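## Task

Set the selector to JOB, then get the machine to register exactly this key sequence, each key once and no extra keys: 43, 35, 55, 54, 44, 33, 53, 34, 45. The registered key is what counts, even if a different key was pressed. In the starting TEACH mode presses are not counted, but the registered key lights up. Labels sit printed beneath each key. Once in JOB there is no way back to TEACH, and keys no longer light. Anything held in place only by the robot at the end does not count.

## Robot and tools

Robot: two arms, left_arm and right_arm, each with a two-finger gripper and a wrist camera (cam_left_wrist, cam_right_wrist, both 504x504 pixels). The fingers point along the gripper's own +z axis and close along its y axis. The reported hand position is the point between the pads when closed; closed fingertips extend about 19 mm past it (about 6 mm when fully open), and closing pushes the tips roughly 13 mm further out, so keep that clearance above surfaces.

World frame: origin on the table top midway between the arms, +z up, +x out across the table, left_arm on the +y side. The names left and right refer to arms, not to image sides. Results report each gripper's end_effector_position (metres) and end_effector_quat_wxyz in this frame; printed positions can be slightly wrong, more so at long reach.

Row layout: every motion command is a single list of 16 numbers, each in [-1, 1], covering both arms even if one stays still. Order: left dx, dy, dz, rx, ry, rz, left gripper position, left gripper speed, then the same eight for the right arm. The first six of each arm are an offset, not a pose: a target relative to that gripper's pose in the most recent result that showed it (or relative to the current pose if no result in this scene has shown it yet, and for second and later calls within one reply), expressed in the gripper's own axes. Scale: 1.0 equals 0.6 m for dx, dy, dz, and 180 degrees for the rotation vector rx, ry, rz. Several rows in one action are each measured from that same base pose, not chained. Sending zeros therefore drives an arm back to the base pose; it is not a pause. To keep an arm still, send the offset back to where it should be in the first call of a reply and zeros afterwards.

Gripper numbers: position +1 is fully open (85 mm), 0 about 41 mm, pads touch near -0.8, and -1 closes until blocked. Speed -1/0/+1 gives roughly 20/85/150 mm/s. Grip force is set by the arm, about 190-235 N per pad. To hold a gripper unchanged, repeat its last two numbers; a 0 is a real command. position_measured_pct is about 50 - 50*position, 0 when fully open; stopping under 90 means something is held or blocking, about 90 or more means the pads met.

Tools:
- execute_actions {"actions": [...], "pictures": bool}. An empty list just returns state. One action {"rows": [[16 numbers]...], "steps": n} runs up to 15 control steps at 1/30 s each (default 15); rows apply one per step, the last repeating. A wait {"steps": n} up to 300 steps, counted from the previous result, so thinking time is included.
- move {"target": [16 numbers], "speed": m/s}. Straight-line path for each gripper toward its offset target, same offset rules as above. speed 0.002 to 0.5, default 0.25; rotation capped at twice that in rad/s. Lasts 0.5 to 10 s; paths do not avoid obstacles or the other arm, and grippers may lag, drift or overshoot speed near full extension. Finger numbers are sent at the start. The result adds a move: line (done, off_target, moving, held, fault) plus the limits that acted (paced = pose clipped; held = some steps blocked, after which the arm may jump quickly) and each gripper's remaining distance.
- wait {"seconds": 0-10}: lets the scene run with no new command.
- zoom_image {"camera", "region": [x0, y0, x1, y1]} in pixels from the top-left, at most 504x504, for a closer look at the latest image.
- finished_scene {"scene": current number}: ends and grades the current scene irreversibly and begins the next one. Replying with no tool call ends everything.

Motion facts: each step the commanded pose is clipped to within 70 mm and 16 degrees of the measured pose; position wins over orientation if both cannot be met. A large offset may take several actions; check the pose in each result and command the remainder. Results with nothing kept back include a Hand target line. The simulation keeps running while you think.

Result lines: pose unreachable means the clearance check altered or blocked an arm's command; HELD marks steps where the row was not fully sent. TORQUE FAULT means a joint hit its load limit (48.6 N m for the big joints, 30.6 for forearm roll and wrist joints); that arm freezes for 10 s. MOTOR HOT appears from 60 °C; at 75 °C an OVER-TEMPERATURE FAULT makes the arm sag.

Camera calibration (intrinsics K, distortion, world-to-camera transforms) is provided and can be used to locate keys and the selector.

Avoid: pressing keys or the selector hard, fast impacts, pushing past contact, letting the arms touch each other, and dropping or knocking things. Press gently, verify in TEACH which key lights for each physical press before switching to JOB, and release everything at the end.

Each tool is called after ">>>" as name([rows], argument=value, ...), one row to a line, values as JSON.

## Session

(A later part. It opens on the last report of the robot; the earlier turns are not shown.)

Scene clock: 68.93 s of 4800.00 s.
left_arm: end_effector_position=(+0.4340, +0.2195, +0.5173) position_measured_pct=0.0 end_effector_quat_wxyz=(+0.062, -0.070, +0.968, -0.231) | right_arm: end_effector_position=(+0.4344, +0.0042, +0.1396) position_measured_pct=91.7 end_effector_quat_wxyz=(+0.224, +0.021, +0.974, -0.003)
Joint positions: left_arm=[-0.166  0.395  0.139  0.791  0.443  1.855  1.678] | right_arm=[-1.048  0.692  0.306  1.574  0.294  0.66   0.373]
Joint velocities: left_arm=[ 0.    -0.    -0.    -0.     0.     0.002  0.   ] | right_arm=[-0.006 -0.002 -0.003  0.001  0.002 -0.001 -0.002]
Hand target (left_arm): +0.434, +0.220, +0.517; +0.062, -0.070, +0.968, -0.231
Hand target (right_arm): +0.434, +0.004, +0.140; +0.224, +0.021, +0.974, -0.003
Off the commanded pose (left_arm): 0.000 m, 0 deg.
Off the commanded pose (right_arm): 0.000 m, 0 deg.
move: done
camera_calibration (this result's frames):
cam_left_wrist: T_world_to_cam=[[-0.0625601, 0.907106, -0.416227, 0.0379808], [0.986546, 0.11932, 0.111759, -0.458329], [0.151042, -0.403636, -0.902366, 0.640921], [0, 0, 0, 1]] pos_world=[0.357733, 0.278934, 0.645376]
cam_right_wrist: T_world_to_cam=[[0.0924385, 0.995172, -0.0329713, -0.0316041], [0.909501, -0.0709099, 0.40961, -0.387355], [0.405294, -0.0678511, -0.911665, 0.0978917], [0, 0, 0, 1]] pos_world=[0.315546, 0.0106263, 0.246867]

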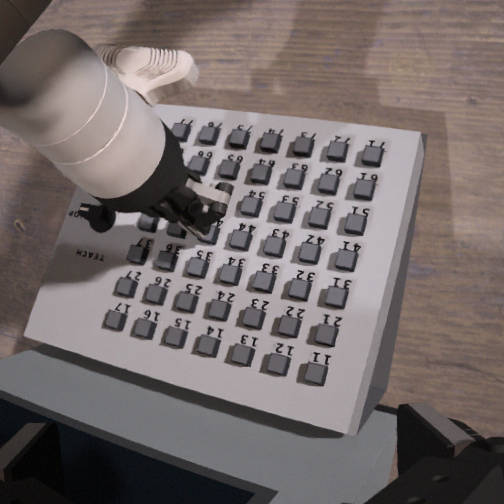

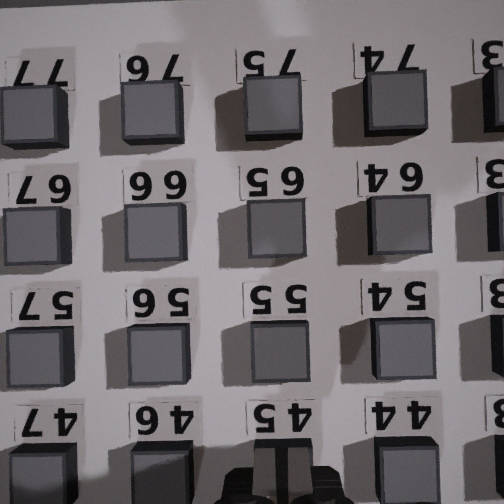

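Remaining physical presses: 45, 44, 34, 23, 43, 24, 35.

>>> move(target=[0,0,0,0,0,0,1,0,0,0,0.028,0,0,0,-1,0], speed=0.03)

>>> execute_actions([
  {"rows":[[0,0,0,0,0,0,1,0,0.0015,-0.002,-0.022,0.0014,0.0006,0,-1,0]],"steps":10},
], pictures=false)

>>> move(target=[0,0,0,0,0,0,1,0,0,0.0567,0,0,0,0,-1,0], speed=0.1)

>>> move(target=[0,0,0,0,0,0,1,0,0,0,0.028,0,0,0,-1,0], speed=0.03)

>>> execute_actions([
  {"rows":[[0,0,0,0,0,0,1,0,0.0015,-0.002,-0.022,0.0014,0.0006,0,-1,0]],"steps":10},
], pictures=false)

>>> move(target=[0,0,0,0,0,0,1,0,-0.0567,0,0,0,0,0,-1,0], speed=0.1)

>>> move(target=[0,0,0,0,0,0,1,0,0,0,0.028,0,0,0,-1,0], speed=0.03)

>>> execute_actions([
  {"rows":[[0,0,0,0,0,0,1,0,0.0015,-0.002,-0.022,0.0014,0.0006,0,-1,0]],"steps":10},
], pictures=false)

>>> move(target=[0,0,0,0,0,0,1,0,-0.0567,0.0567,0,0,0,0,-1,0], speed=0.1)

>>> move(target=[0,0,0,0,0,0,1,0,0,0,0.028,0,0,0,-1,0], speed=0.03)

>>> execute_actions([
  {"rows":[[0,0,0,0,0,0,1,0,0.0015,-0.002,-0.022,0.0014,0.0006,0,-1,0]],"steps":10},
], pictures=false)

>>> move(target=[0,0,0,0,0,0,1,0,0.1134,0,0.001,0,0,0,-1,0], speed=0.1)

>>> move(target=[0,0,0,0,0,0,1,0,0,0,0.028,0,0,0,-1,0], speed=0.03)

>>> execute_actions([
  {"rows":[[0,0,0,0,0,0,1,0,0.0015,-0.002,-0.022,0.0014,0.0006,0,-1,0]],"steps":10},
], pictures=false)

>>> move(target=[0,0,0,0,0,0,1,0,-0.1134,-0.0567,0,0,0,0,-1,0], speed=0.1)

>>> move(target=[0,0,0,0,0,0,1,0,0,0,0.028,0,0,0,-1,0], speed=0.03)

>>> execute_actions([
  {"rows":[[0,0,0,0,0,0,1,0,0.0015,-0.002,-0.022,0.0014,0.0006,0,-1,0]],"steps":10},
], pictures=false)

>>> move(target=[0,0,0,0,0,0,1,0,0.0567,-0.0567,0,0,0,0,-1,0], speed=0.1)

>>> move(target=[0,0,0,0,0,0,1,0,0,0,0.028,0,0,0,-1,0], speed=0.03)

>>> execute_actions([
  {"rows":[[0,0,0,0,0,0,1,0,0,0,-0.03,0,0,0,-1,0]]},
], pictures=false)

>>> finished_scene(scene=2)

Scene clock: 93.27 s of 4800.00 s.
left_arm: end_effector_position=(+0.4340, +0.2195, +0.5173) position_measured_pct=0.0 end_effector_quat_wxyz=(+0.062, -0.070, +0.968, -0.231) | right_arm: end_effector_position=(+0.4408, +0.0050, +0.1278) position_measured_pct=91.7 end_effector_quat_wxyz=(+0.225, +0.021, +0.974, -0.001)
Joint positions: left_arm=[-0.166  0.395  0.139  0.791  0.443  1.855  1.678] | right_arm=[-1.036  0.716  0.303  1.572  0.293  0.631  0.373]
Joint velocities: left_arm=[ 0.001 -0.002  0.     0.    -0.    -0.001  0.   ] | right_arm=[ 0.001 -0.    -0.001  0.    -0.    -0.001 -0.001]
Hand target (left_arm): +0.434, +0.220, +0.517; +0.062, -0.070, +0.968, -0.231
Hand target (right_arm): +0.442, +0.004, +0.124; +0.224, +0.021, +0.974, -0.003
Off the commanded pose (left_arm): 0.000 m, 0 deg.
Off the commanded pose (right_arm): 0.004 m, 0 deg.
After step 90, 20.53 s passed at rest.
move: off_target (right_arm)
camera_calibration (this result's frames):
cam_left_wrist: T_world_to_cam=[[-0.0625618, 0.907105, -0.416228, 0.0379813], [0.986546, 0.119321, 0.111757, -0.458329], [0.15104, -0.403637, -0.902366, 0.64092], [0, 0, 0, 1]] pos_world=[0.357734, 0.278934, 0.645375]
cam_right_wrist: T_world_to_cam=[[0.0914517, 0.995384, -0.0291208, -0.0334936], [0.909058, -0.0715112, 0.410487, -0.388216], [0.40651, -0.0640123, -0.911401, 0.0839873], [0, 0, 0, 1]] pos_world=[0.321832, 0.0109534, 0.234928]

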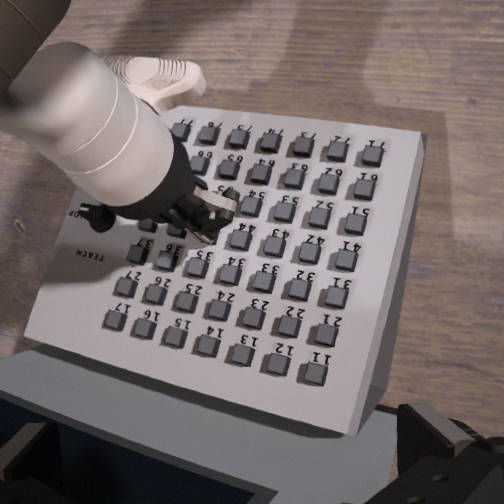

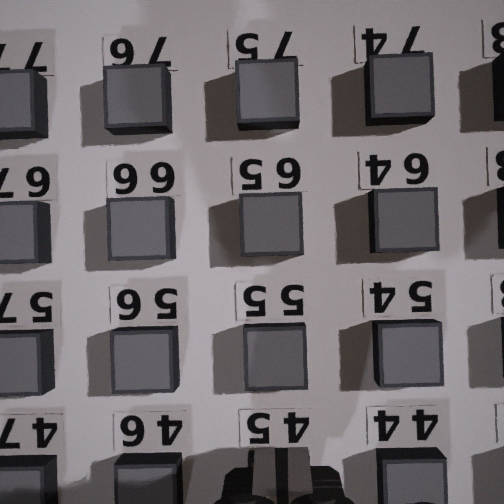

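Scene clock: 93.60 s of 4800.00 s.
left_arm: end_effector_position=(+0.4340, +0.2195, +0.5173) position_measured_pct=0.0 end_effector_quat_wxyz=(+0.062, -0.070, +0.968, -0.231) | right_arm: end_effector_position=(+0.4342, +0.0039, +0.1391) position_measured_pct=91.7 end_effector_quat_wxyz=(+0.224, +0.022, +0.974, -0.004)
Joint positions: left_arm=[-0.166  0.395  0.139  0.791  0.443  1.855  1.678] | right_arm=[-1.048  0.692  0.305  1.574  0.293  0.661  0.373]
Joint velocities: left_arm=[-0.     0.001 -0.     0.     0.    -0.002 -0.   ] | right_arm=[-0.003 -0.002 -0.002  0.     0.001 -0.    -0.001]
Hand target (left_arm): +0.434, +0.220, +0.517; +0.062, -0.070, +0.968, -0.231
Hand target (right_arm): +0.434, +0.004, +0.139; +0.224, +0.021, +0.974, -0.004
Off the commanded pose (left_arm): 0.000 m, 0 deg.
Off the commanded pose (right_arm): 0.000 m, 0 deg.
Steps of this call (steps 1 to 10: all 10 steps of this action). Readings (end_effector_position | what the end effector reports):
1: left_arm (+0.4340, +0.2195, +0.5173) | right_arm (+0.4405, +0.0052, +0.1284) | left_arm position_measured_pct=0.0 | right_arm position_measured_pct=91.7
2: left_arm (+0.4340, +0.2195, +0.5173) | right_arm (+0.4393, +0.0054, +0.1309) | left_arm position_measured_pct=0.0 | right_arm position_measured_pct=91.7
4: left_arm (+0.4340, +0.2195, +0.5173) | right_arm (+0.4352, +0.0055, +0.1388) | left_arm position_measured_pct=0.0 | right_arm position_measured_pct=91.7
8: left_arm (+0.4340, +0.2195, +0.5173) | right_arm (+0.4344, +0.0039, +0.1391) | left_arm position_measured_pct=0.0 | right_arm position_measured_pct=91.7
10: the state above

Scene clock: 94.57 s of 4800.00 s.
left_arm: end_effector_position=(+0.4340, +0.2195, +0.5173) position_measured_pct=0.0 end_effector_quat_wxyz=(+0.062, -0.070, +0.968, -0.231) | right_arm: end_effector_position=(+0.4355, +0.0381, +0.1395) position_measured_pct=91.7 end_effector_quat_wxyz=(+0.224, +0.021, +0.974, -0.003)
Joint positions: left_arm=[-0.166  0.395  0.139  0.791  0.443  1.855  1.678] | right_arm=[-1.064  0.744  0.293  1.461  0.276  0.73   0.364]
Joint velocities: left_arm=[ 0.    -0.    -0.     0.    -0.    -0.002 -0.   ] | right_arm=[0.001 0.005 0.001 0.001 0.    0.002 0.001]
Hand target (left_arm): +0.434, +0.220, +0.517; +0.062, -0.070, +0.968, -0.231
Hand target (right_arm): +0.436, +0.038, +0.139; +0.224, +0.021, +0.974, -0.003
Off the commanded pose (left_arm): 0.000 m, 0 deg.
Off the commanded pose (right_arm): 0.000 m, 0 deg.
move: done
camera_calibration (this result's frames):
cam_left_wrist: T_world_to_cam=[[-0.0625645, 0.907104, -0.41623, 0.0379821], [0.986546, 0.119322, 0.111753, -0.458329], [0.151037, -0.403639, -0.902366, 0.640919], [0, 0, 0, 1]] pos_world=[0.357737, 0.278935, 0.645372]
cam_right_wrist: T_world_to_cam=[[0.0931278, 0.995119, -0.0326512, -0.0658282], [0.909847, -0.0717379, 0.408695, -0.385963], [0.404358, -0.0677686, -0.912087, 0.10007], [0, 0, 0, 1]] pos_world=[0.316833, 0.0446003, 0.246865]

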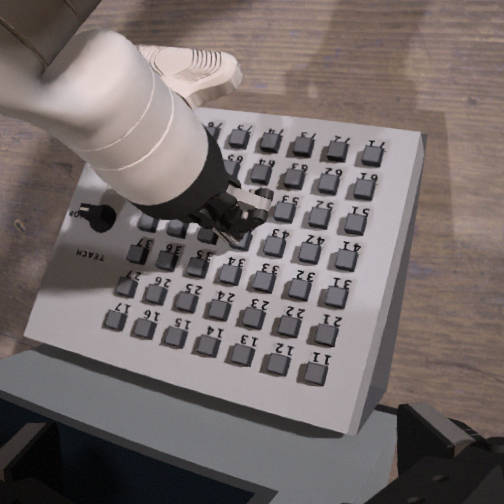

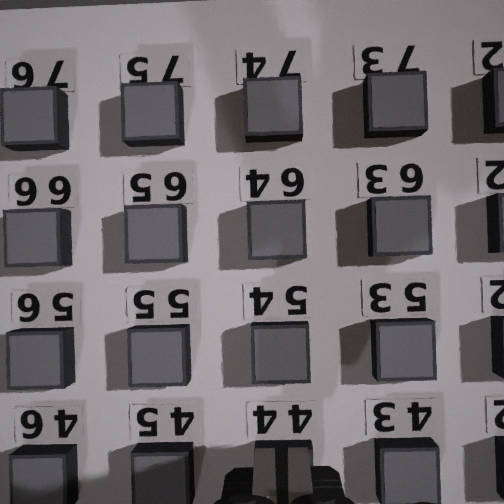

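Scene clock: 95.37 s of 4800.00 s.
left_arm: end_effector_position=(+0.4340, +0.2195, +0.5173) position_measured_pct=0.0 end_effector_quat_wxyz=(+0.062, -0.070, +0.968, -0.231) | right_arm: end_effector_position=(+0.4421, +0.0391, +0.1278) position_measured_pct=91.7 end_effector_quat_wxyz=(+0.225, +0.021, +0.974, -0.001)
Joint positions: left_arm=[-0.166  0.395  0.139  0.791  0.443  1.855  1.678] | right_arm=[-1.052  0.767  0.291  1.459  0.275  0.702  0.364]
Joint velocities: left_arm=[ 0.    -0.     0.     0.     0.    -0.     0.001] | right_arm=[ 0.    -0.    -0.001 -0.001  0.    -0.001 -0.001]
Hand target (left_arm): +0.434, +0.220, +0.517; +0.062, -0.070, +0.968, -0.231
Hand target (right_arm): +0.443, +0.038, +0.124; +0.224, +0.021, +0.974, -0.003
Off the commanded pose (left_arm): 0.000 m, 0 deg.
Off the commanded pose (right_arm): 0.004 m, 0 deg.
move: off_target (right_arm)
camera_calibration (this result's frames):
cam_left_wrist: T_world_to_cam=[[-0.0625662, 0.907104, -0.416231, 0.0379828], [0.986546, 0.119323, 0.11175, -0.45833], [0.151035, -0.40364, -0.902365, 0.640918], [0, 0, 0, 1]] pos_world=[0.357739, 0.278935, 0.64537]
cam_right_wrist: T_world_to_cam=[[0.0920544, 0.995345, -0.0285381, -0.067858], [0.909324, -0.0723506, 0.40975, -0.386937], [0.405778, -0.0636696, -0.911751, 0.0860261], [0, 0, 0, 1]] pos_world=[0.323191, 0.0450242, 0.235046]

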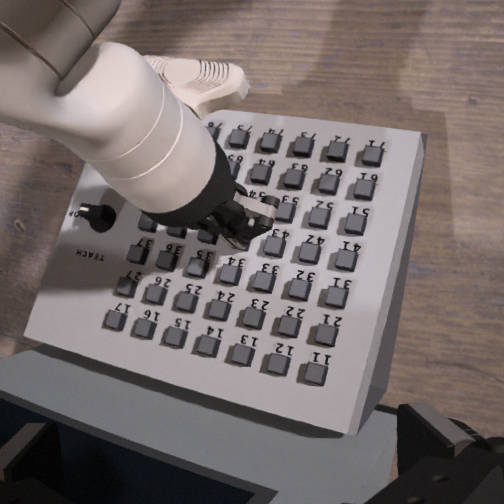

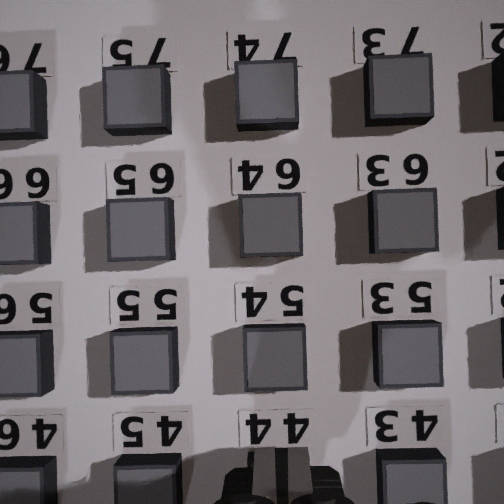

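Scene clock: 95.70 s of 4800.00 s.
left_arm: end_effector_position=(+0.4340, +0.2195, +0.5173) position_measured_pct=0.0 end_effector_quat_wxyz=(+0.062, -0.070, +0.968, -0.231) | right_arm: end_effector_position=(+0.4355, +0.0380, +0.1391) position_measured_pct=91.7 end_effector_quat_wxyz=(+0.224, +0.022, +0.974, -0.003)
Joint positions: left_arm=[-0.166  0.395  0.139  0.791  0.443  1.855  1.678] | right_arm=[-1.063  0.745  0.293  1.461  0.275  0.731  0.364]
Joint velocities: left_arm=[ 0.     0.003 -0.    -0.001  0.     0.002 -0.   ] | right_arm=[-0.002 -0.002 -0.001  0.     0.001  0.    -0.   ]
Hand target (left_arm): +0.434, +0.220, +0.517; +0.062, -0.070, +0.968, -0.231
Hand target (right_arm): +0.435, +0.038, +0.139; +0.224, +0.022, +0.974, -0.003
Off the commanded pose (left_arm): 0.000 m, 0 deg.
Off the commanded pose (right_arm): 0.000 m, 0 deg.
Steps of this call (steps 1 to 10: all 10 steps of this action). Readings (end_effector_position | what the end effector reports):
1: left_arm (+0.4340, +0.2195, +0.5173) | right_arm (+0.4418, +0.0393, +0.1284) | left_arm position_measured_pct=0.0 | right_arm position_measured_pct=91.7
2: left_arm (+0.4340, +0.2195, +0.5173) | right_arm (+0.4405, +0.0394, +0.1310) | left_arm position_measured_pct=0.0 | right_arm position_measured_pct=91.7
4: left_arm (+0.4340, +0.2195, +0.5173) | right_arm (+0.4364, +0.0395, +0.1390) | left_arm position_measured_pct=0.0 | right_arm position_measured_pct=91.7
8: left_arm (+0.4340, +0.2195, +0.5173) | right_arm (+0.4356, +0.0380, +0.1392) | left_arm position_measured_pct=0.0 | right_arm position_measured_pct=91.7
10: the state above

Scene clock: 96.67 s of 4800.00 s.
left_arm: end_effector_position=(+0.4340, +0.2195, +0.5173) position_measured_pct=0.0 end_effector_quat_wxyz=(+0.062, -0.070, +0.968, -0.231) | right_arm: end_effector_position=(+0.4658, +0.0370, +0.1543) position_measured_pct=91.7 end_effector_quat_wxyz=(+0.224, +0.021, +0.974, -0.003)
Joint positions: left_arm=[-0.166  0.395  0.139  0.791  0.443  1.855  1.678] | right_arm=[-0.997  0.757  0.272  1.373  0.259  0.783  0.436]
Joint velocities: left_arm=[-0.001 -0.     0.     0.    -0.     0.002 -0.   ] | right_arm=[ 0.005  0.003  0.002 -0.001 -0.002  0.001  0.001]
Hand target (left_arm): +0.434, +0.220, +0.517; +0.062, -0.070, +0.968, -0.231
Hand target (right_arm): +0.466, +0.037, +0.154; +0.224, +0.022, +0.974, -0.003
Off the commanded pose (left_arm): 0.000 m, 0 deg.
Off the commanded pose (right_arm): 0.000 m, 0 deg.
move: done
camera_calibration (this result's frames):
cam_left_wrist: T_world_to_cam=[[-0.0625689, 0.907102, -0.416233, 0.0379837], [0.986547, 0.119324, 0.111745, -0.45833], [0.151031, -0.403642, -0.902365, 0.640917], [0, 0, 0, 1]] pos_world=[0.357742, 0.278936, 0.645367]
cam_right_wrist: T_world_to_cam=[[0.0931736, 0.995125, -0.0323222, -0.067142], [0.909999, -0.0719408, 0.408322, -0.419626], [0.404006, -0.0674579, -0.912266, 0.101482], [0, 0, 0, 1]] pos_world=[0.347116, 0.0434722, 0.26175]

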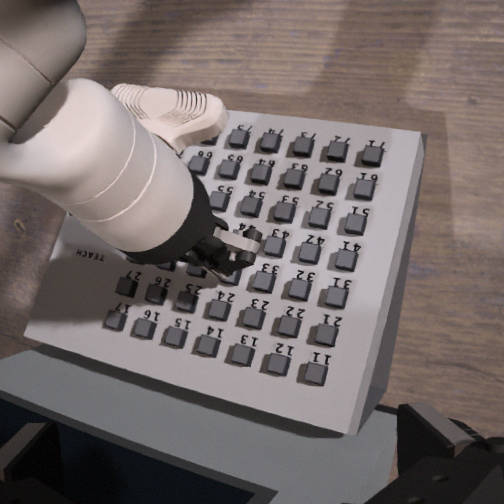

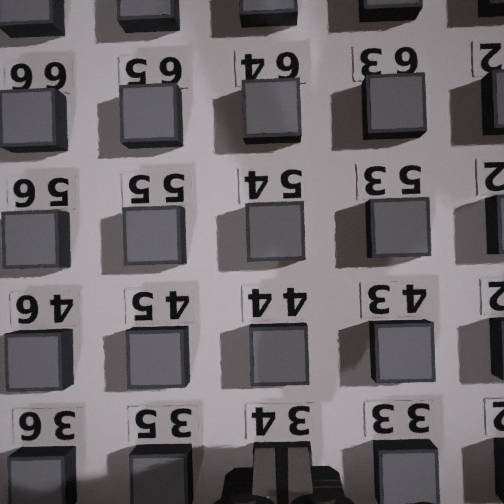

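Scene clock: 97.47 s of 4800.00 s.
left_arm: end_effector_position=(+0.4340, +0.2195, +0.5173) position_measured_pct=0.0 end_effector_quat_wxyz=(+0.062, -0.070, +0.968, -0.231) | right_arm: end_effector_position=(+0.4724, +0.0381, +0.1428) position_measured_pct=91.7 end_effector_quat_wxyz=(+0.225, +0.021, +0.974, -0.001)
Joint positions: left_arm=[-0.166  0.395  0.139  0.791  0.443  1.855  1.678] | right_arm=[-0.986  0.779  0.27   1.371  0.258  0.757  0.436]
Joint velocities: left_arm=[ 0.  0. -0. -0. -0.  0. -0.] | right_arm=[ 0.001 -0.    -0.     0.001  0.     0.002 -0.001]
Hand target (left_arm): +0.434, +0.220, +0.517; +0.062, -0.070, +0.968, -0.231
Hand target (right_arm): +0.473, +0.037, +0.139; +0.224, +0.022, +0.974, -0.003
Off the commanded pose (left_arm): 0.000 m, 0 deg.
Off the commanded pose (right_arm): 0.004 m, 0 deg.
move: off_target (right_arm)
camera_calibration (this result's frames):
cam_left_wrist: T_world_to_cam=[[-0.0625706, 0.907102, -0.416234, 0.0379842], [0.986547, 0.119325, 0.111743, -0.45833], [0.151029, -0.403643, -0.902365, 0.640916], [0, 0, 0, 1]] pos_world=[0.357743, 0.278936, 0.645366]
cam_right_wrist: T_world_to_cam=[[0.0920471, 0.99536, -0.0280486, -0.0692568], [0.909328, -0.072546, 0.409706, -0.420715], [0.40577, -0.0632176, -0.911786, 0.0873702], [0, 0, 0, 1]] pos_world=[0.35349, 0.0439375, 0.25009]

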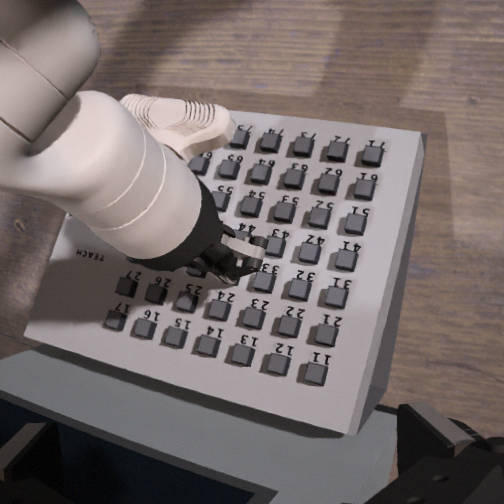

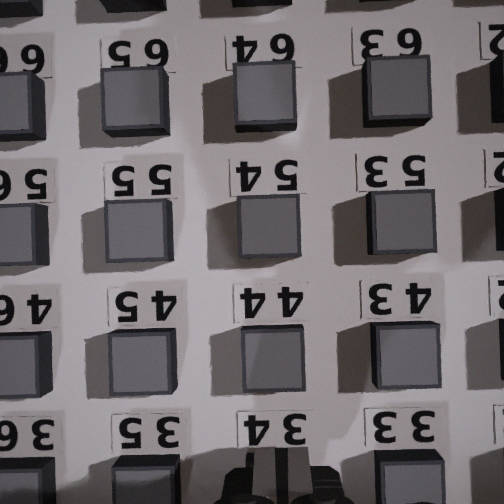

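Scene clock: 97.80 s of 4800.00 s.
left_arm: end_effector_position=(+0.4340, +0.2195, +0.5173) position_measured_pct=0.0 end_effector_quat_wxyz=(+0.062, -0.070, +0.968, -0.231) | right_arm: end_effector_position=(+0.4658, +0.0370, +0.1542) position_measured_pct=91.7 end_effector_quat_wxyz=(+0.224, +0.022, +0.974, -0.003)
Joint positions: left_arm=[-0.166  0.395  0.139  0.791  0.443  1.855  1.678] | right_arm=[-0.997  0.757  0.272  1.373  0.258  0.784  0.435]
Joint velocities: left_arm=[-0.     0.     0.     0.     0.     0.001  0.   ] | right_arm=[-0.002 -0.001 -0.001  0.001  0.    -0.     0.001]
Hand target (left_arm): +0.434, +0.220, +0.517; +0.062, -0.070, +0.968, -0.231
Hand target (right_arm): +0.466, +0.037, +0.154; +0.224, +0.022, +0.974, -0.003
Off the commanded pose (left_arm): 0.000 m, 0 deg.
Off the commanded pose (right_arm): 0.000 m, 0 deg.
Steps of this call (steps 1 to 10: all 10 steps of this action). Readings (end_effector_position | what the end effector reports):
1: left_arm (+0.4340, +0.2195, +0.5173) | right_arm (+0.4721, +0.0383, +0.1435) | left_arm position_measured_pct=0.0 | right_arm position_measured_pct=91.7
2: left_arm (+0.4340, +0.2195, +0.5173) | right_arm (+0.4708, +0.0383, +0.1462) | left_arm position_measured_pct=0.0 | right_arm position_measured_pct=91.7
4: left_arm (+0.4340, +0.2195, +0.5173) | right_arm (+0.4667, +0.0384, +0.1542) | left_arm position_measured_pct=0.0 | right_arm position_measured_pct=91.7
8: left_arm (+0.4340, +0.2195, +0.5173) | right_arm (+0.4659, +0.0370, +0.1543) | left_arm position_measured_pct=0.0 | right_arm position_measured_pct=91.7
10: the state above

Scene clock: 98.87 s of 4800.00 s.
left_arm: end_effector_position=(+0.4340, +0.2195, +0.5173) position_measured_pct=0.0 end_effector_quat_wxyz=(+0.062, -0.070, +0.968, -0.231) | right_arm: end_effector_position=(+0.4976, +0.0698, +0.1696) position_measured_pct=91.7 end_effector_quat_wxyz=(+0.224, +0.022, +0.974, -0.003)
Joint positions: left_arm=[-0.166  0.395  0.139  0.791  0.443  1.855  1.678] | right_arm=[-0.953  0.838  0.248  1.144  0.227  0.918  0.494]
Joint velocities: left_arm=[-0.     0.001  0.    -0.    -0.    -0.    -0.001] | right_arm=[ 0.003  0.008  0.001 -0.002 -0.     0.002  0.001]
Hand target (left_arm): +0.434, +0.220, +0.517; +0.062, -0.070, +0.968, -0.231
Hand target (right_arm): +0.498, +0.070, +0.169; +0.224, +0.022, +0.974, -0.003
Off the commanded pose (left_arm): 0.000 m, 0 deg.
Off the commanded pose (right_arm): 0.000 m, 0 deg.
move: done
camera_calibration (this result's frames):
cam_left_wrist: T_world_to_cam=[[-0.0625737, 0.907101, -0.416236, 0.0379851], [0.986547, 0.119327, 0.111738, -0.45833], [0.151026, -0.403645, -0.902365, 0.640915], [0, 0, 0, 1]] pos_world=[0.357746, 0.278937, 0.645363]
cam_right_wrist: T_world_to_cam=[[0.0932321, 0.995148, -0.0314306, -0.102468], [0.910021, -0.0723643, 0.408198, -0.452453], [0.403943, -0.0666597, -0.912352, 0.104783], [0, 0, 0, 1]] pos_world=[0.378968, 0.0762145, 0.277069]

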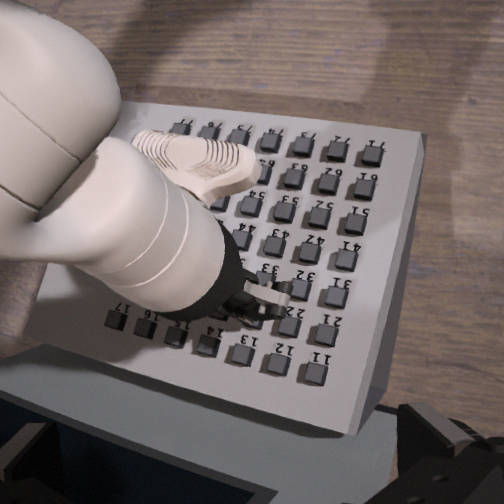

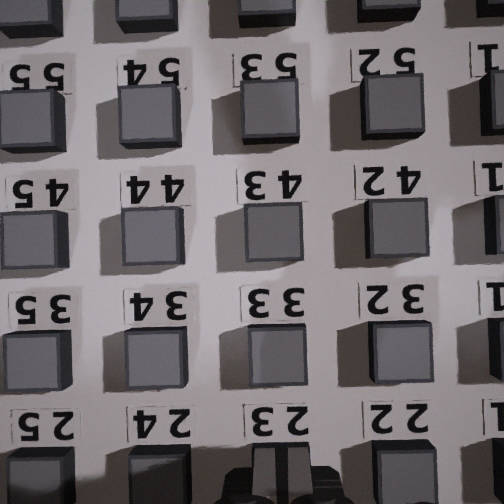

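Scene clock: 99.67 s of 4800.00 s.
left_arm: end_effector_position=(+0.4340, +0.2195, +0.5173) position_measured_pct=0.0 end_effector_quat_wxyz=(+0.062, -0.070, +0.968, -0.231) | right_arm: end_effector_position=(+0.5043, +0.0709, +0.1581) position_measured_pct=91.7 end_effector_quat_wxyz=(+0.225, +0.021, +0.974, -0.001)
Joint positions: left_arm=[-0.166  0.395  0.139  0.791  0.443  1.855  1.678] | right_arm=[-0.943  0.858  0.246  1.142  0.226  0.894  0.494]
Joint velocities: left_arm=[ 0.001  0.     0.    -0.     0.     0.001 -0.001] | right_arm=[ 0.001 -0.    -0.001 -0.001  0.001  0.001 -0.001]
Hand target (left_arm): +0.434, +0.220, +0.517; +0.062, -0.070, +0.968, -0.231
Hand target (right_arm): +0.505, +0.069, +0.154; +0.224, +0.022, +0.974, -0.003
Off the commanded pose (left_arm): 0.000 m, 0 deg.
Off the commanded pose (right_arm): 0.004 m, 0 deg.
move: off_target (right_arm)
camera_calibration (this result's frames):
cam_left_wrist: T_world_to_cam=[[-0.0625752, 0.9071, -0.416237, 0.0379855], [0.986548, 0.119327, 0.111735, -0.45833], [0.151023, -0.403646, -0.902364, 0.640915], [0, 0, 0, 1]] pos_world=[0.357748, 0.278937, 0.645361]
cam_right_wrist: T_world_to_cam=[[0.0920992, 0.995374, -0.0273563, -0.104565], [0.909286, -0.0728725, 0.409743, -0.453577], [0.405854, -0.0626117, -0.911791, 0.0903298], [0, 0, 0, 1]] pos_world=[0.385401, 0.0766841, 0.265351]

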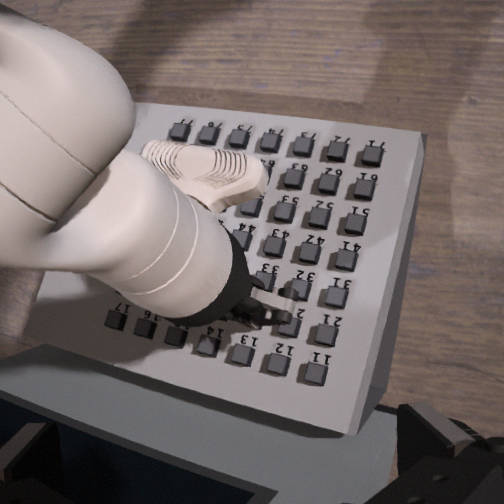

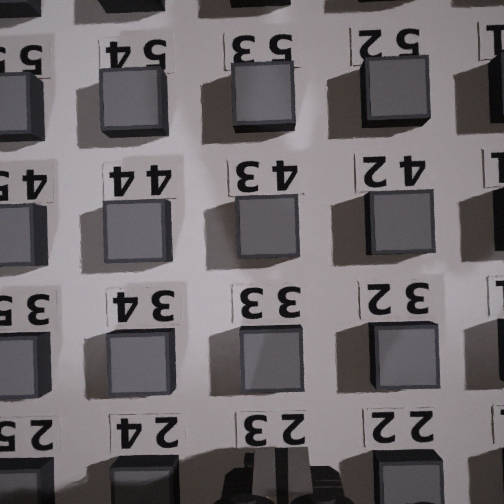

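Scene clock: 100.00 s of 4800.00 s.
left_arm: end_effector_position=(+0.4340, +0.2195, +0.5173) position_measured_pct=0.0 end_effector_quat_wxyz=(+0.062, -0.070, +0.968, -0.231) | right_arm: end_effector_position=(+0.4977, +0.0698, +0.1695) position_measured_pct=91.7 end_effector_quat_wxyz=(+0.224, +0.022, +0.974, -0.003)
Joint positions: left_arm=[-0.166  0.395  0.139  0.791  0.443  1.855  1.678] | right_arm=[-0.953  0.838  0.248  1.144  0.227  0.919  0.493]
Joint velocities: left_arm=[-0.001 -0.    -0.     0.001 -0.     0.001 -0.   ] | right_arm=[-0.001 -0.    -0.001  0.001  0.    -0.     0.001]
Hand target (left_arm): +0.434, +0.220, +0.517; +0.062, -0.070, +0.968, -0.231
Hand target (right_arm): +0.498, +0.070, +0.170; +0.224, +0.022, +0.974, -0.003
Off the commanded pose (left_arm): 0.000 m, 0 deg.
Off the commanded pose (right_arm): 0.000 m, 0 deg.
Steps of this call (steps 1 to 10: all 10 steps of this action). Readings (end_effector_position | what the end effector reports):
1: left_arm (+0.4340, +0.2195, +0.5173) | right_arm (+0.5040, +0.0711, +0.1588) | left_arm position_measured_pct=0.0 | right_arm position_measured_pct=91.7
2: left_arm (+0.4340, +0.2195, +0.5173) | right_arm (+0.5025, +0.0711, +0.1617) | left_arm position_measured_pct=0.0 | right_arm position_measured_pct=91.7
4: left_arm (+0.4340, +0.2195, +0.5173) | right_arm (+0.4984, +0.0711, +0.1697) | left_arm position_measured_pct=0.0 | right_arm position_measured_pct=91.7
8: left_arm (+0.4340, +0.2195, +0.5173) | right_arm (+0.4978, +0.0699, +0.1696) | left_arm position_measured_pct=0.0 | right_arm position_measured_pct=91.7
10: the state above

Scene clock: 101.23 s of 4800.00 s.
left_arm: end_effector_position=(+0.4340, +0.2195, +0.5173) position_measured_pct=0.0 end_effector_quat_wxyz=(+0.062, -0.070, +0.968, -0.231) | right_arm: end_effector_position=(+0.4369, +0.0725, +0.1391) position_measured_pct=91.7 end_effector_quat_wxyz=(+0.223, +0.022, +0.974, -0.003)
Joint positions: left_arm=[-0.166  0.395  0.139  0.791  0.443  1.855  1.678] | right_arm=[-1.075  0.803  0.281  1.337  0.259  0.806  0.357]
Joint velocities: left_arm=[ 0.001  0.001  0.    -0.001  0.    -0.001  0.   ] | right_arm=[-0.005 -0.003 -0.002  0.001  0.002 -0.    -0.002]
Hand target (left_arm): +0.434, +0.220, +0.517; +0.062, -0.070, +0.968, -0.231
Hand target (right_arm): +0.437, +0.073, +0.139; +0.223, +0.022, +0.974, -0.003
Off the commanded pose (left_arm): 0.000 m, 0 deg.
Off the commanded pose (right_arm): 0.000 m, 0 deg.
move: done
camera_calibration (this result's frames):
cam_left_wrist: T_world_to_cam=[[-0.0625784, 0.907099, -0.416239, 0.0379864], [0.986548, 0.119329, 0.11173, -0.45833], [0.15102, -0.403648, -0.902364, 0.640913], [0, 0, 0, 1]] pos_world=[0.357751, 0.278938, 0.645358]
cam_right_wrist: T_world_to_cam=[[0.0947028, 0.994999, -0.0317515, -0.101033], [0.910128, -0.0736136, 0.407735, -0.384431], [0.403358, -0.0675115, -0.912548, 0.101975], [0, 0, 0, 1]] pos_world=[0.318317, 0.0791131, 0.246594]

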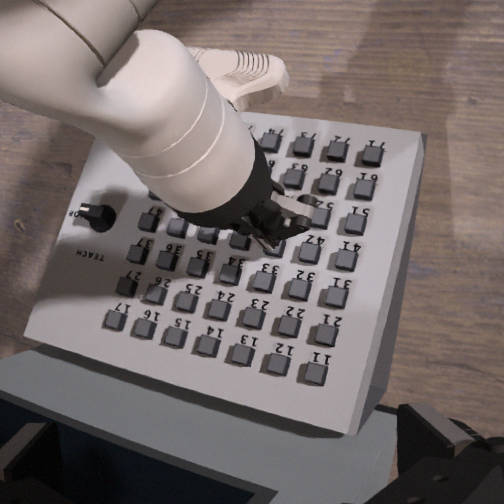

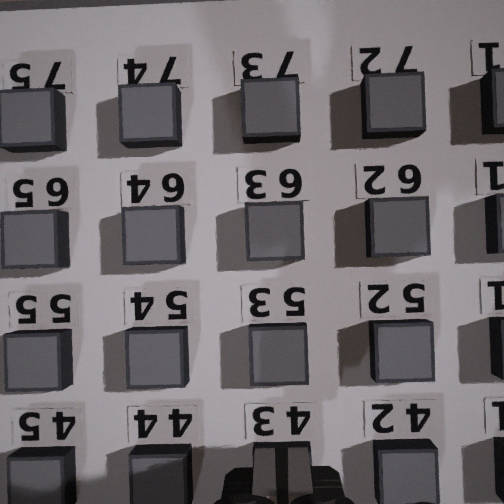

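Scene clock: 102.03 s of 4800.00 s.
left_arm: end_effector_position=(+0.4340, +0.2195, +0.5173) position_measured_pct=0.0 end_effector_quat_wxyz=(+0.062, -0.070, +0.968, -0.231) | right_arm: end_effector_position=(+0.4434, +0.0738, +0.1278) position_measured_pct=91.7 end_effector_quat_wxyz=(+0.224, +0.022, +0.974, -0.001)
Joint positions: left_arm=[-0.166  0.395  0.139  0.791  0.443  1.855  1.678] | right_arm=[-1.064  0.824  0.279  1.334  0.259  0.779  0.357]
Joint velocities: left_arm=[ 0.    -0.    -0.    -0.    -0.    -0.001 -0.001] | right_arm=[ 0.001 -0.    -0.001  0.     0.     0.001 -0.001]
Hand target (left_arm): +0.434, +0.220, +0.517; +0.062, -0.070, +0.968, -0.231
Hand target (right_arm): +0.444, +0.072, +0.124; +0.223, +0.022, +0.974, -0.003
Off the commanded pose (left_arm): 0.000 m, 0 deg.
Off the commanded pose (right_arm): 0.004 m, 0 deg.
move: off_target (right_arm)
camera_calibration (this result's frames):
cam_left_wrist: T_world_to_cam=[[-0.0625802, 0.907099, -0.41624, 0.0379868], [0.986548, 0.11933, 0.111728, -0.45833], [0.151018, -0.403649, -0.902364, 0.640913], [0, 0, 0, 1]] pos_world=[0.357752, 0.278939, 0.645357]
cam_right_wrist: T_world_to_cam=[[0.0933553, 0.995265, -0.0270691, -0.103279], [0.909543, -0.0741925, 0.408935, -0.385454], [0.40499, -0.0627967, -0.912162, 0.0880513], [0, 0, 0, 1]] pos_world=[0.324569, 0.079721, 0.235147]

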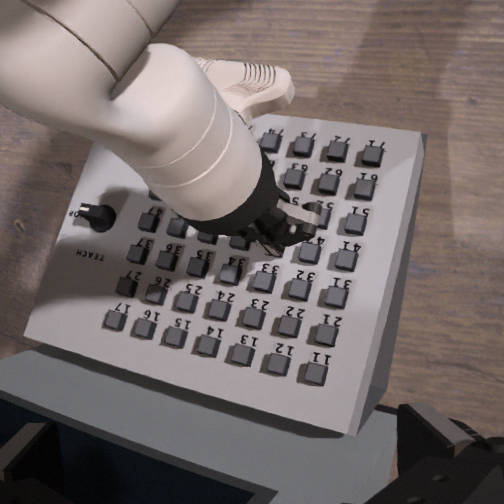

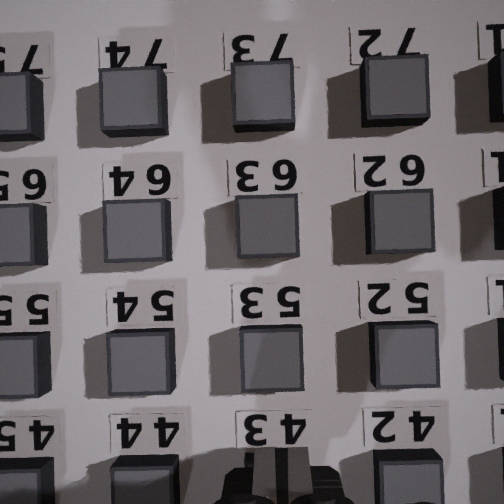

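Scene clock: 102.37 s of 4800.00 s.
left_arm: end_effector_position=(+0.4340, +0.2195, +0.5173) position_measured_pct=0.0 end_effector_quat_wxyz=(+0.062, -0.070, +0.968, -0.231) | right_arm: end_effector_position=(+0.4368, +0.0727, +0.1392) position_measured_pct=91.7 end_effector_quat_wxyz=(+0.223, +0.023, +0.974, -0.003)
Joint positions: left_arm=[-0.166  0.395  0.139  0.791  0.443  1.855  1.678] | right_arm=[-1.075  0.803  0.28   1.336  0.258  0.806  0.356]
Joint velocities: left_arm=[ 0.     0.     0.    -0.001  0.     0.     0.   ] | right_arm=[-0.001 -0.001 -0.001  0.002  0.001 -0.001 -0.001]
Hand target (left_arm): +0.434, +0.220, +0.517; +0.062, -0.070, +0.968, -0.231
Hand target (right_arm): +0.437, +0.073, +0.139; +0.223, +0.023, +0.974, -0.003
Off the commanded pose (left_arm): 0.000 m, 0 deg.
Off the commanded pose (right_arm): 0.000 m, 0 deg.
Steps of this call (steps 1 to 10: all 10 steps of this action). Readings (end_effector_position | what the end effector reports):
1: left_arm (+0.4340, +0.2195, +0.5173) | right_arm (+0.4430, +0.0740, +0.1285) | left_arm position_measured_pct=0.0 | right_arm position_measured_pct=91.7
2: left_arm (+0.4340, +0.2195, +0.5173) | right_arm (+0.4417, +0.0741, +0.1311) | left_arm position_measured_pct=0.0 | right_arm position_measured_pct=91.7
4: left_arm (+0.4340, +0.2195, +0.5173) | right_arm (+0.4376, +0.0742, +0.1392) | left_arm position_measured_pct=0.0 | right_arm position_measured_pct=91.7
8: left_arm (+0.4340, +0.2195, +0.5173) | right_arm (+0.4369, +0.0728, +0.1393) | left_arm position_measured_pct=0.0 | right_arm position_measured_pct=91.7
10: the state above

Scene clock: 103.67 s of 4800.00 s.
left_arm: end_effector_position=(+0.4340, +0.2195, +0.5173) position_measured_pct=0.0 end_effector_quat_wxyz=(+0.062, -0.070, +0.968, -0.231) | right_arm: end_effector_position=(+0.4962, +0.0362, +0.1690) position_measured_pct=91.7 end_effector_quat_wxyz=(+0.224, +0.022, +0.974, -0.003)
Joint positions: left_arm=[-0.166  0.395  0.139  0.791  0.443  1.855  1.678] | right_arm=[-0.934  0.776  0.251  1.273  0.241  0.842  0.503]
Joint velocities: left_arm=[ 0.    -0.    -0.    -0.001  0.    -0.001  0.002] | right_arm=[ 0.004  0.001  0.002 -0.001 -0.001  0.     0.003]
Hand target (left_arm): +0.434, +0.220, +0.517; +0.062, -0.070, +0.968, -0.231
Hand target (right_arm): +0.496, +0.036, +0.169; +0.224, +0.023, +0.974, -0.003
Off the commanded pose (left_arm): 0.000 m, 0 deg.
Off the commanded pose (right_arm): 0.000 m, 0 deg.
move: done
camera_calibration (this result's frames):
cam_left_wrist: T_world_to_cam=[[-0.0625832, 0.907097, -0.416242, 0.0379876], [0.986548, 0.119332, 0.111723, -0.45833], [0.151015, -0.403651, -0.902364, 0.640912], [0, 0, 0, 1]] pos_world=[0.357755, 0.278939, 0.645354]
cam_right_wrist: T_world_to_cam=[[0.0944131, 0.99505, -0.0309959, -0.069553], [0.910068, -0.0736448, 0.407863, -0.453268], [0.403561, -0.066716, -0.912517, 0.102843], [0, 0, 0, 1]] pos_world=[0.377568, 0.0426892, 0.276561]

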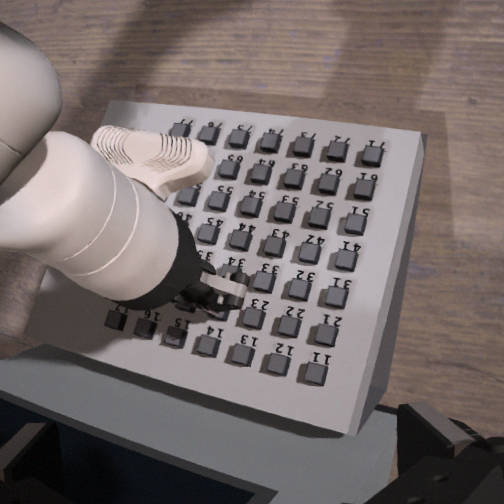

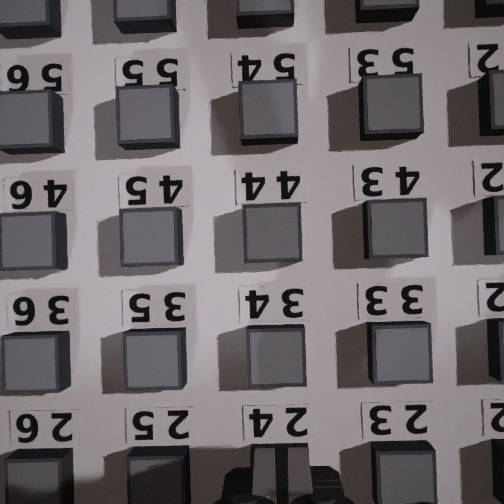

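Scene clock: 104.47 s of 4800.00 s.
left_arm: end_effector_position=(+0.4340, +0.2195, +0.5173) position_measured_pct=0.0 end_effector_quat_wxyz=(+0.062, -0.070, +0.968, -0.231) | right_arm: end_effector_position=(+0.5028, +0.0374, +0.1579) position_measured_pct=91.7 end_effector_quat_wxyz=(+0.225, +0.022, +0.974, -0.000)
Joint positions: left_arm=[-0.166  0.395  0.139  0.791  0.443  1.855  1.678] | right_arm=[-0.923  0.798  0.249  1.27   0.24   0.816  0.504]
Joint velocities: left_arm=[ 0.     0.002 -0.    -0.001  0.     0.002  0.   ] | right_arm=[ 0.    -0.    -0.001  0.001  0.     0.    -0.001]
Hand target (left_arm): +0.434, +0.220, +0.517; +0.062, -0.070, +0.968, -0.231
Hand target (right_arm): +0.504, +0.036, +0.154; +0.224, +0.022, +0.974, -0.003
Off the commanded pose (left_arm): 0.000 m, 0 deg.
Off the commanded pose (right_arm): 0.004 m, 0 deg.
move: off_target (right_arm)
camera_calibration (this result's frames):
cam_left_wrist: T_world_to_cam=[[-0.0625848, 0.907097, -0.416243, 0.037988], [0.986549, 0.119332, 0.111721, -0.45833], [0.151013, -0.403652, -0.902364, 0.640911], [0, 0, 0, 1]] pos_world=[0.357757, 0.27894, 0.645352]
cam_right_wrist: T_world_to_cam=[[0.0931976, 0.995297, -0.026437, -0.0717853], [0.909217, -0.0742562, 0.409648, -0.454496], [0.405758, -0.0622151, -0.911861, 0.0887265], [0, 0, 0, 1]] pos_world=[0.383924, 0.0432186, 0.265192]

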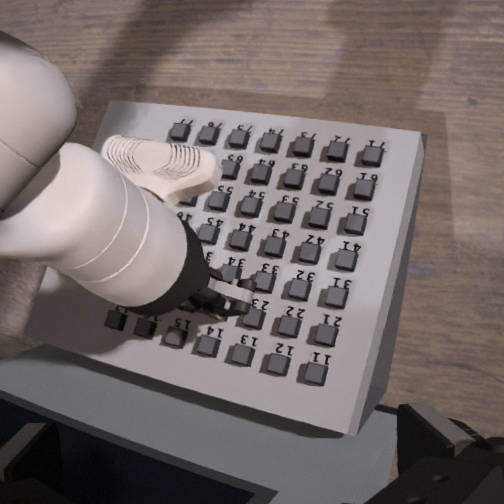

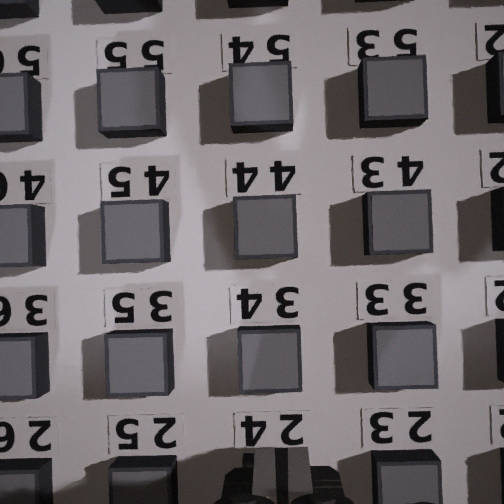

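Scene clock: 104.80 s of 4800.00 s.
left_arm: end_effector_position=(+0.4340, +0.2195, +0.5173) position_measured_pct=0.0 end_effector_quat_wxyz=(+0.062, -0.070, +0.968, -0.231) | right_arm: end_effector_position=(+0.4962, +0.0363, +0.1693) position_measured_pct=91.7 end_effector_quat_wxyz=(+0.224, +0.023, +0.974, -0.002)
Joint positions: left_arm=[-0.166  0.395  0.139  0.791  0.443  1.855  1.678] | right_arm=[-0.934  0.776  0.251  1.272  0.241  0.843  0.502]
Joint velocities: left_arm=[-0.     0.002 -0.    -0.     0.     0.002 -0.   ] | right_arm=[-0.002 -0.001 -0.001  0.002  0.    -0.001 -0.   ]
Hand target (left_arm): +0.434, +0.220, +0.517; +0.062, -0.070, +0.968, -0.231
Hand target (right_arm): +0.496, +0.036, +0.169; +0.224, +0.023, +0.974, -0.002
Off the commanded pose (left_arm): 0.000 m, 0 deg.
Off the commanded pose (right_arm): 0.000 m, 0 deg.
Steps of this call (steps 1 to 10: all 10 steps of this action). Readings (end_effector_position | what the end effector reports):
1: left_arm (+0.4340, +0.2195, +0.5173) | right_arm (+0.5025, +0.0376, +0.1586) | left_arm position_measured_pct=0.0 | right_arm position_measured_pct=91.7
2: left_arm (+0.4340, +0.2195, +0.5173) | right_arm (+0.5012, +0.0377, +0.1613) | left_arm position_measured_pct=0.0 | right_arm position_measured_pct=91.7
4: left_arm (+0.4340, +0.2195, +0.5173) | right_arm (+0.4971, +0.0377, +0.1694) | left_arm position_measured_pct=0.0 | right_arm position_measured_pct=91.7
8: left_arm (+0.4340, +0.2195, +0.5173) | right_arm (+0.4964, +0.0363, +0.1694) | left_arm position_measured_pct=0.0 | right_arm position_measured_pct=91.7
10: the state above

Scene clock: 105.83 s of 4800.00 s.
left_arm: end_effector_position=(+0.4340, +0.2195, +0.5173) position_measured_pct=0.0 end_effector_quat_wxyz=(+0.062, -0.070, +0.968, -0.231) | right_arm: end_effector_position=(+0.4643, +0.0036, +0.1541) position_measured_pct=91.7 end_effector_quat_wxyz=(+0.224, +0.023, +0.974, -0.003)
Joint positions: left_arm=[-0.166  0.395  0.139  0.791  0.443  1.855  1.678] | right_arm=[-0.977  0.703  0.278  1.485  0.274  0.716  0.444]
Joint velocities: left_arm=[-0.001  0.     0.    -0.    -0.     0.001 -0.   ] | right_arm=[-0.005 -0.007 -0.002  0.003  0.002 -0.001 -0.001]
Hand target (left_arm): +0.434, +0.220, +0.517; +0.062, -0.070, +0.968, -0.231
Hand target (right_arm): +0.464, +0.004, +0.154; +0.224, +0.023, +0.974, -0.002
Off the commanded pose (left_arm): 0.000 m, 0 deg.
Off the commanded pose (right_arm): 0.000 m, 0 deg.
move: done
camera_calibration (this result's frames):
cam_left_wrist: T_world_to_cam=[[-0.0625876, 0.907096, -0.416245, 0.037989], [0.986549, 0.119334, 0.111716, -0.45833], [0.151009, -0.403654, -0.902363, 0.64091], [0, 0, 0, 1]] pos_world=[0.35776, 0.27894, 0.645349]
cam_right_wrist: T_world_to_cam=[[0.0957593, 0.994916, -0.0311769, -0.035173], [0.909948, -0.0747985, 0.407922, -0.42046], [0.403516, -0.0674317, -0.912484, 0.0999421], [0, 0, 0, 1]] pos_world=[0.345637, 0.0102837, 0.261614]

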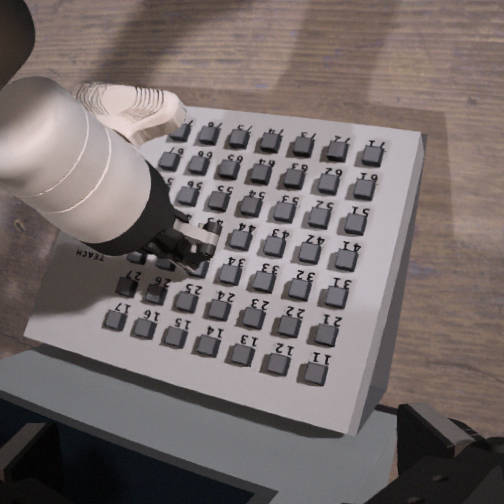

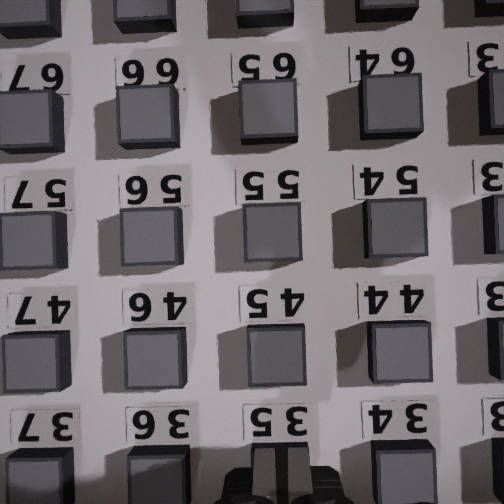

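Scene clock: 106.63 s of 4800.00 s.
left_arm: end_effector_position=(+0.4340, +0.2195, +0.5173) position_measured_pct=0.0 end_effector_quat_wxyz=(+0.062, -0.070, +0.968, -0.231) | right_arm: end_effector_position=(+0.4708, +0.0046, +0.1427) position_measured_pct=91.7 end_effector_quat_wxyz=(+0.224, +0.023, +0.974, -0.001)
Joint positions: left_arm=[-0.166  0.395  0.139  0.791  0.443  1.855  1.678] | right_arm=[-0.965  0.726  0.276  1.483  0.274  0.687  0.444]
Joint velocities: left_arm=[ 0.    -0.     0.     0.002  0.    -0.    -0.001] | right_arm=[ 0.001 -0.    -0.001  0.     0.     0.    -0.   ]
Hand target (left_arm): +0.434, +0.220, +0.517; +0.062, -0.070, +0.968, -0.231
Hand target (right_arm): +0.472, +0.003, +0.139; +0.224, +0.023, +0.974, -0.003
Off the commanded pose (left_arm): 0.000 m, 0 deg.
Off the commanded pose (right_arm): 0.004 m, 0 deg.
move: off_target (right_arm)
camera_calibration (this result's frames):
cam_left_wrist: T_world_to_cam=[[-0.0625888, 0.907095, -0.416246, 0.0379893], [0.986549, 0.119334, 0.111714, -0.45833], [0.151008, -0.403655, -0.902363, 0.640909], [0, 0, 0, 1]] pos_world=[0.357761, 0.278941, 0.645348]
cam_right_wrist: T_world_to_cam=[[0.0947174, 0.995141, -0.0268706, -0.0372643], [0.909247, -0.0754886, 0.409355, -0.421572], [0.405338, -0.0632051, -0.911979, 0.0859634], [0, 0, 0, 1]] pos_world=[0.351998, 0.0106927, 0.249968]

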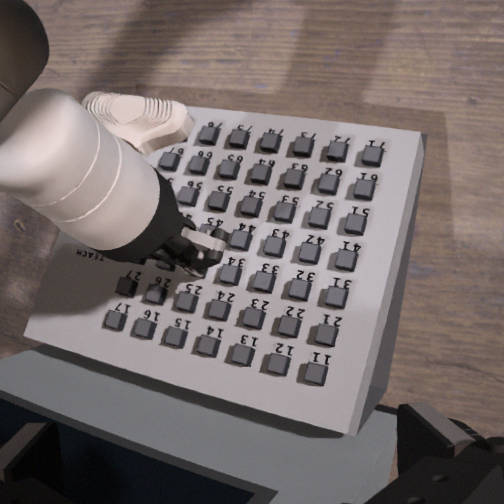

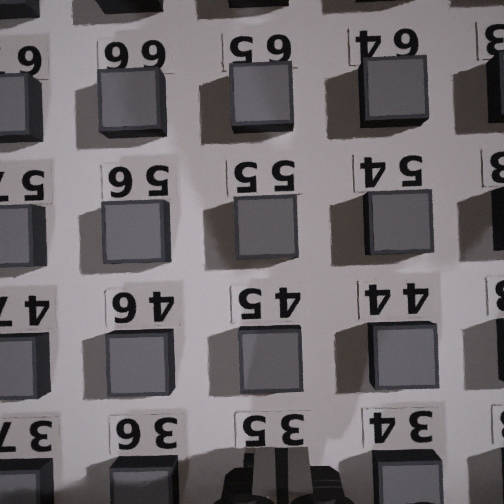

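Scene clock: 107.13 s of 4800.00 s.
left_arm: end_effector_position=(+0.4340, +0.2195, +0.5173) position_measured_pct=0.0 end_effector_quat_wxyz=(+0.062, -0.070, +0.968, -0.231) | right_arm: end_effector_position=(+0.4630, +0.0049, +0.1588) position_measured_pct=91.7 end_effector_quat_wxyz=(+0.224, +0.023, +0.974, -0.001)
Joint positions: left_arm=[-0.166  0.395  0.139  0.791  0.443  1.855  1.678] | right_arm=[-0.98   0.694  0.278  1.484  0.275  0.72   0.444]
Joint velocities: left_arm=[ 0.001 -0.    -0.     0.001  0.     0.001  0.001] | right_arm=[-0.001 -0.001  0.    -0.    -0.     0.    -0.001]
Hand target (left_arm): +0.434, +0.220, +0.517; +0.062, -0.070, +0.968, -0.231
Hand target (right_arm): +0.463, +0.005, +0.159; +0.224, +0.023, +0.974, -0.001
Off the commanded pose (left_arm): 0.000 m, 0 deg.
Off the commanded pose (right_arm): 0.000 m, 0 deg.
Steps of this call (steps 1 to 15: all 15 steps of this action). Readings (end_effector_position | what the end effector reports):
1: left_arm (+0.4340, +0.2195, +0.5173) | right_arm (+0.4706, +0.0048, +0.1433) | left_arm position_measured_pct=0.0 | right_arm position_measured_pct=91.7
2: left_arm (+0.4340, +0.2195, +0.5173) | right_arm (+0.4694, +0.0050, +0.1458) | left_arm position_measured_pct=0.0 | right_arm position_measured_pct=91.7
4: left_arm (+0.4340, +0.2195, +0.5173) | right_arm (+0.4648, +0.0058, +0.1560) | left_arm position_measured_pct=0.0 | right_arm position_measured_pct=91.7
8: left_arm (+0.4340, +0.2195, +0.5173) | right_arm (+0.4633, +0.0048, +0.1586) | left_arm position_measured_pct=0.0 | right_arm position_measured_pct=91.7
15: the state above

The scene is finished: the task was done.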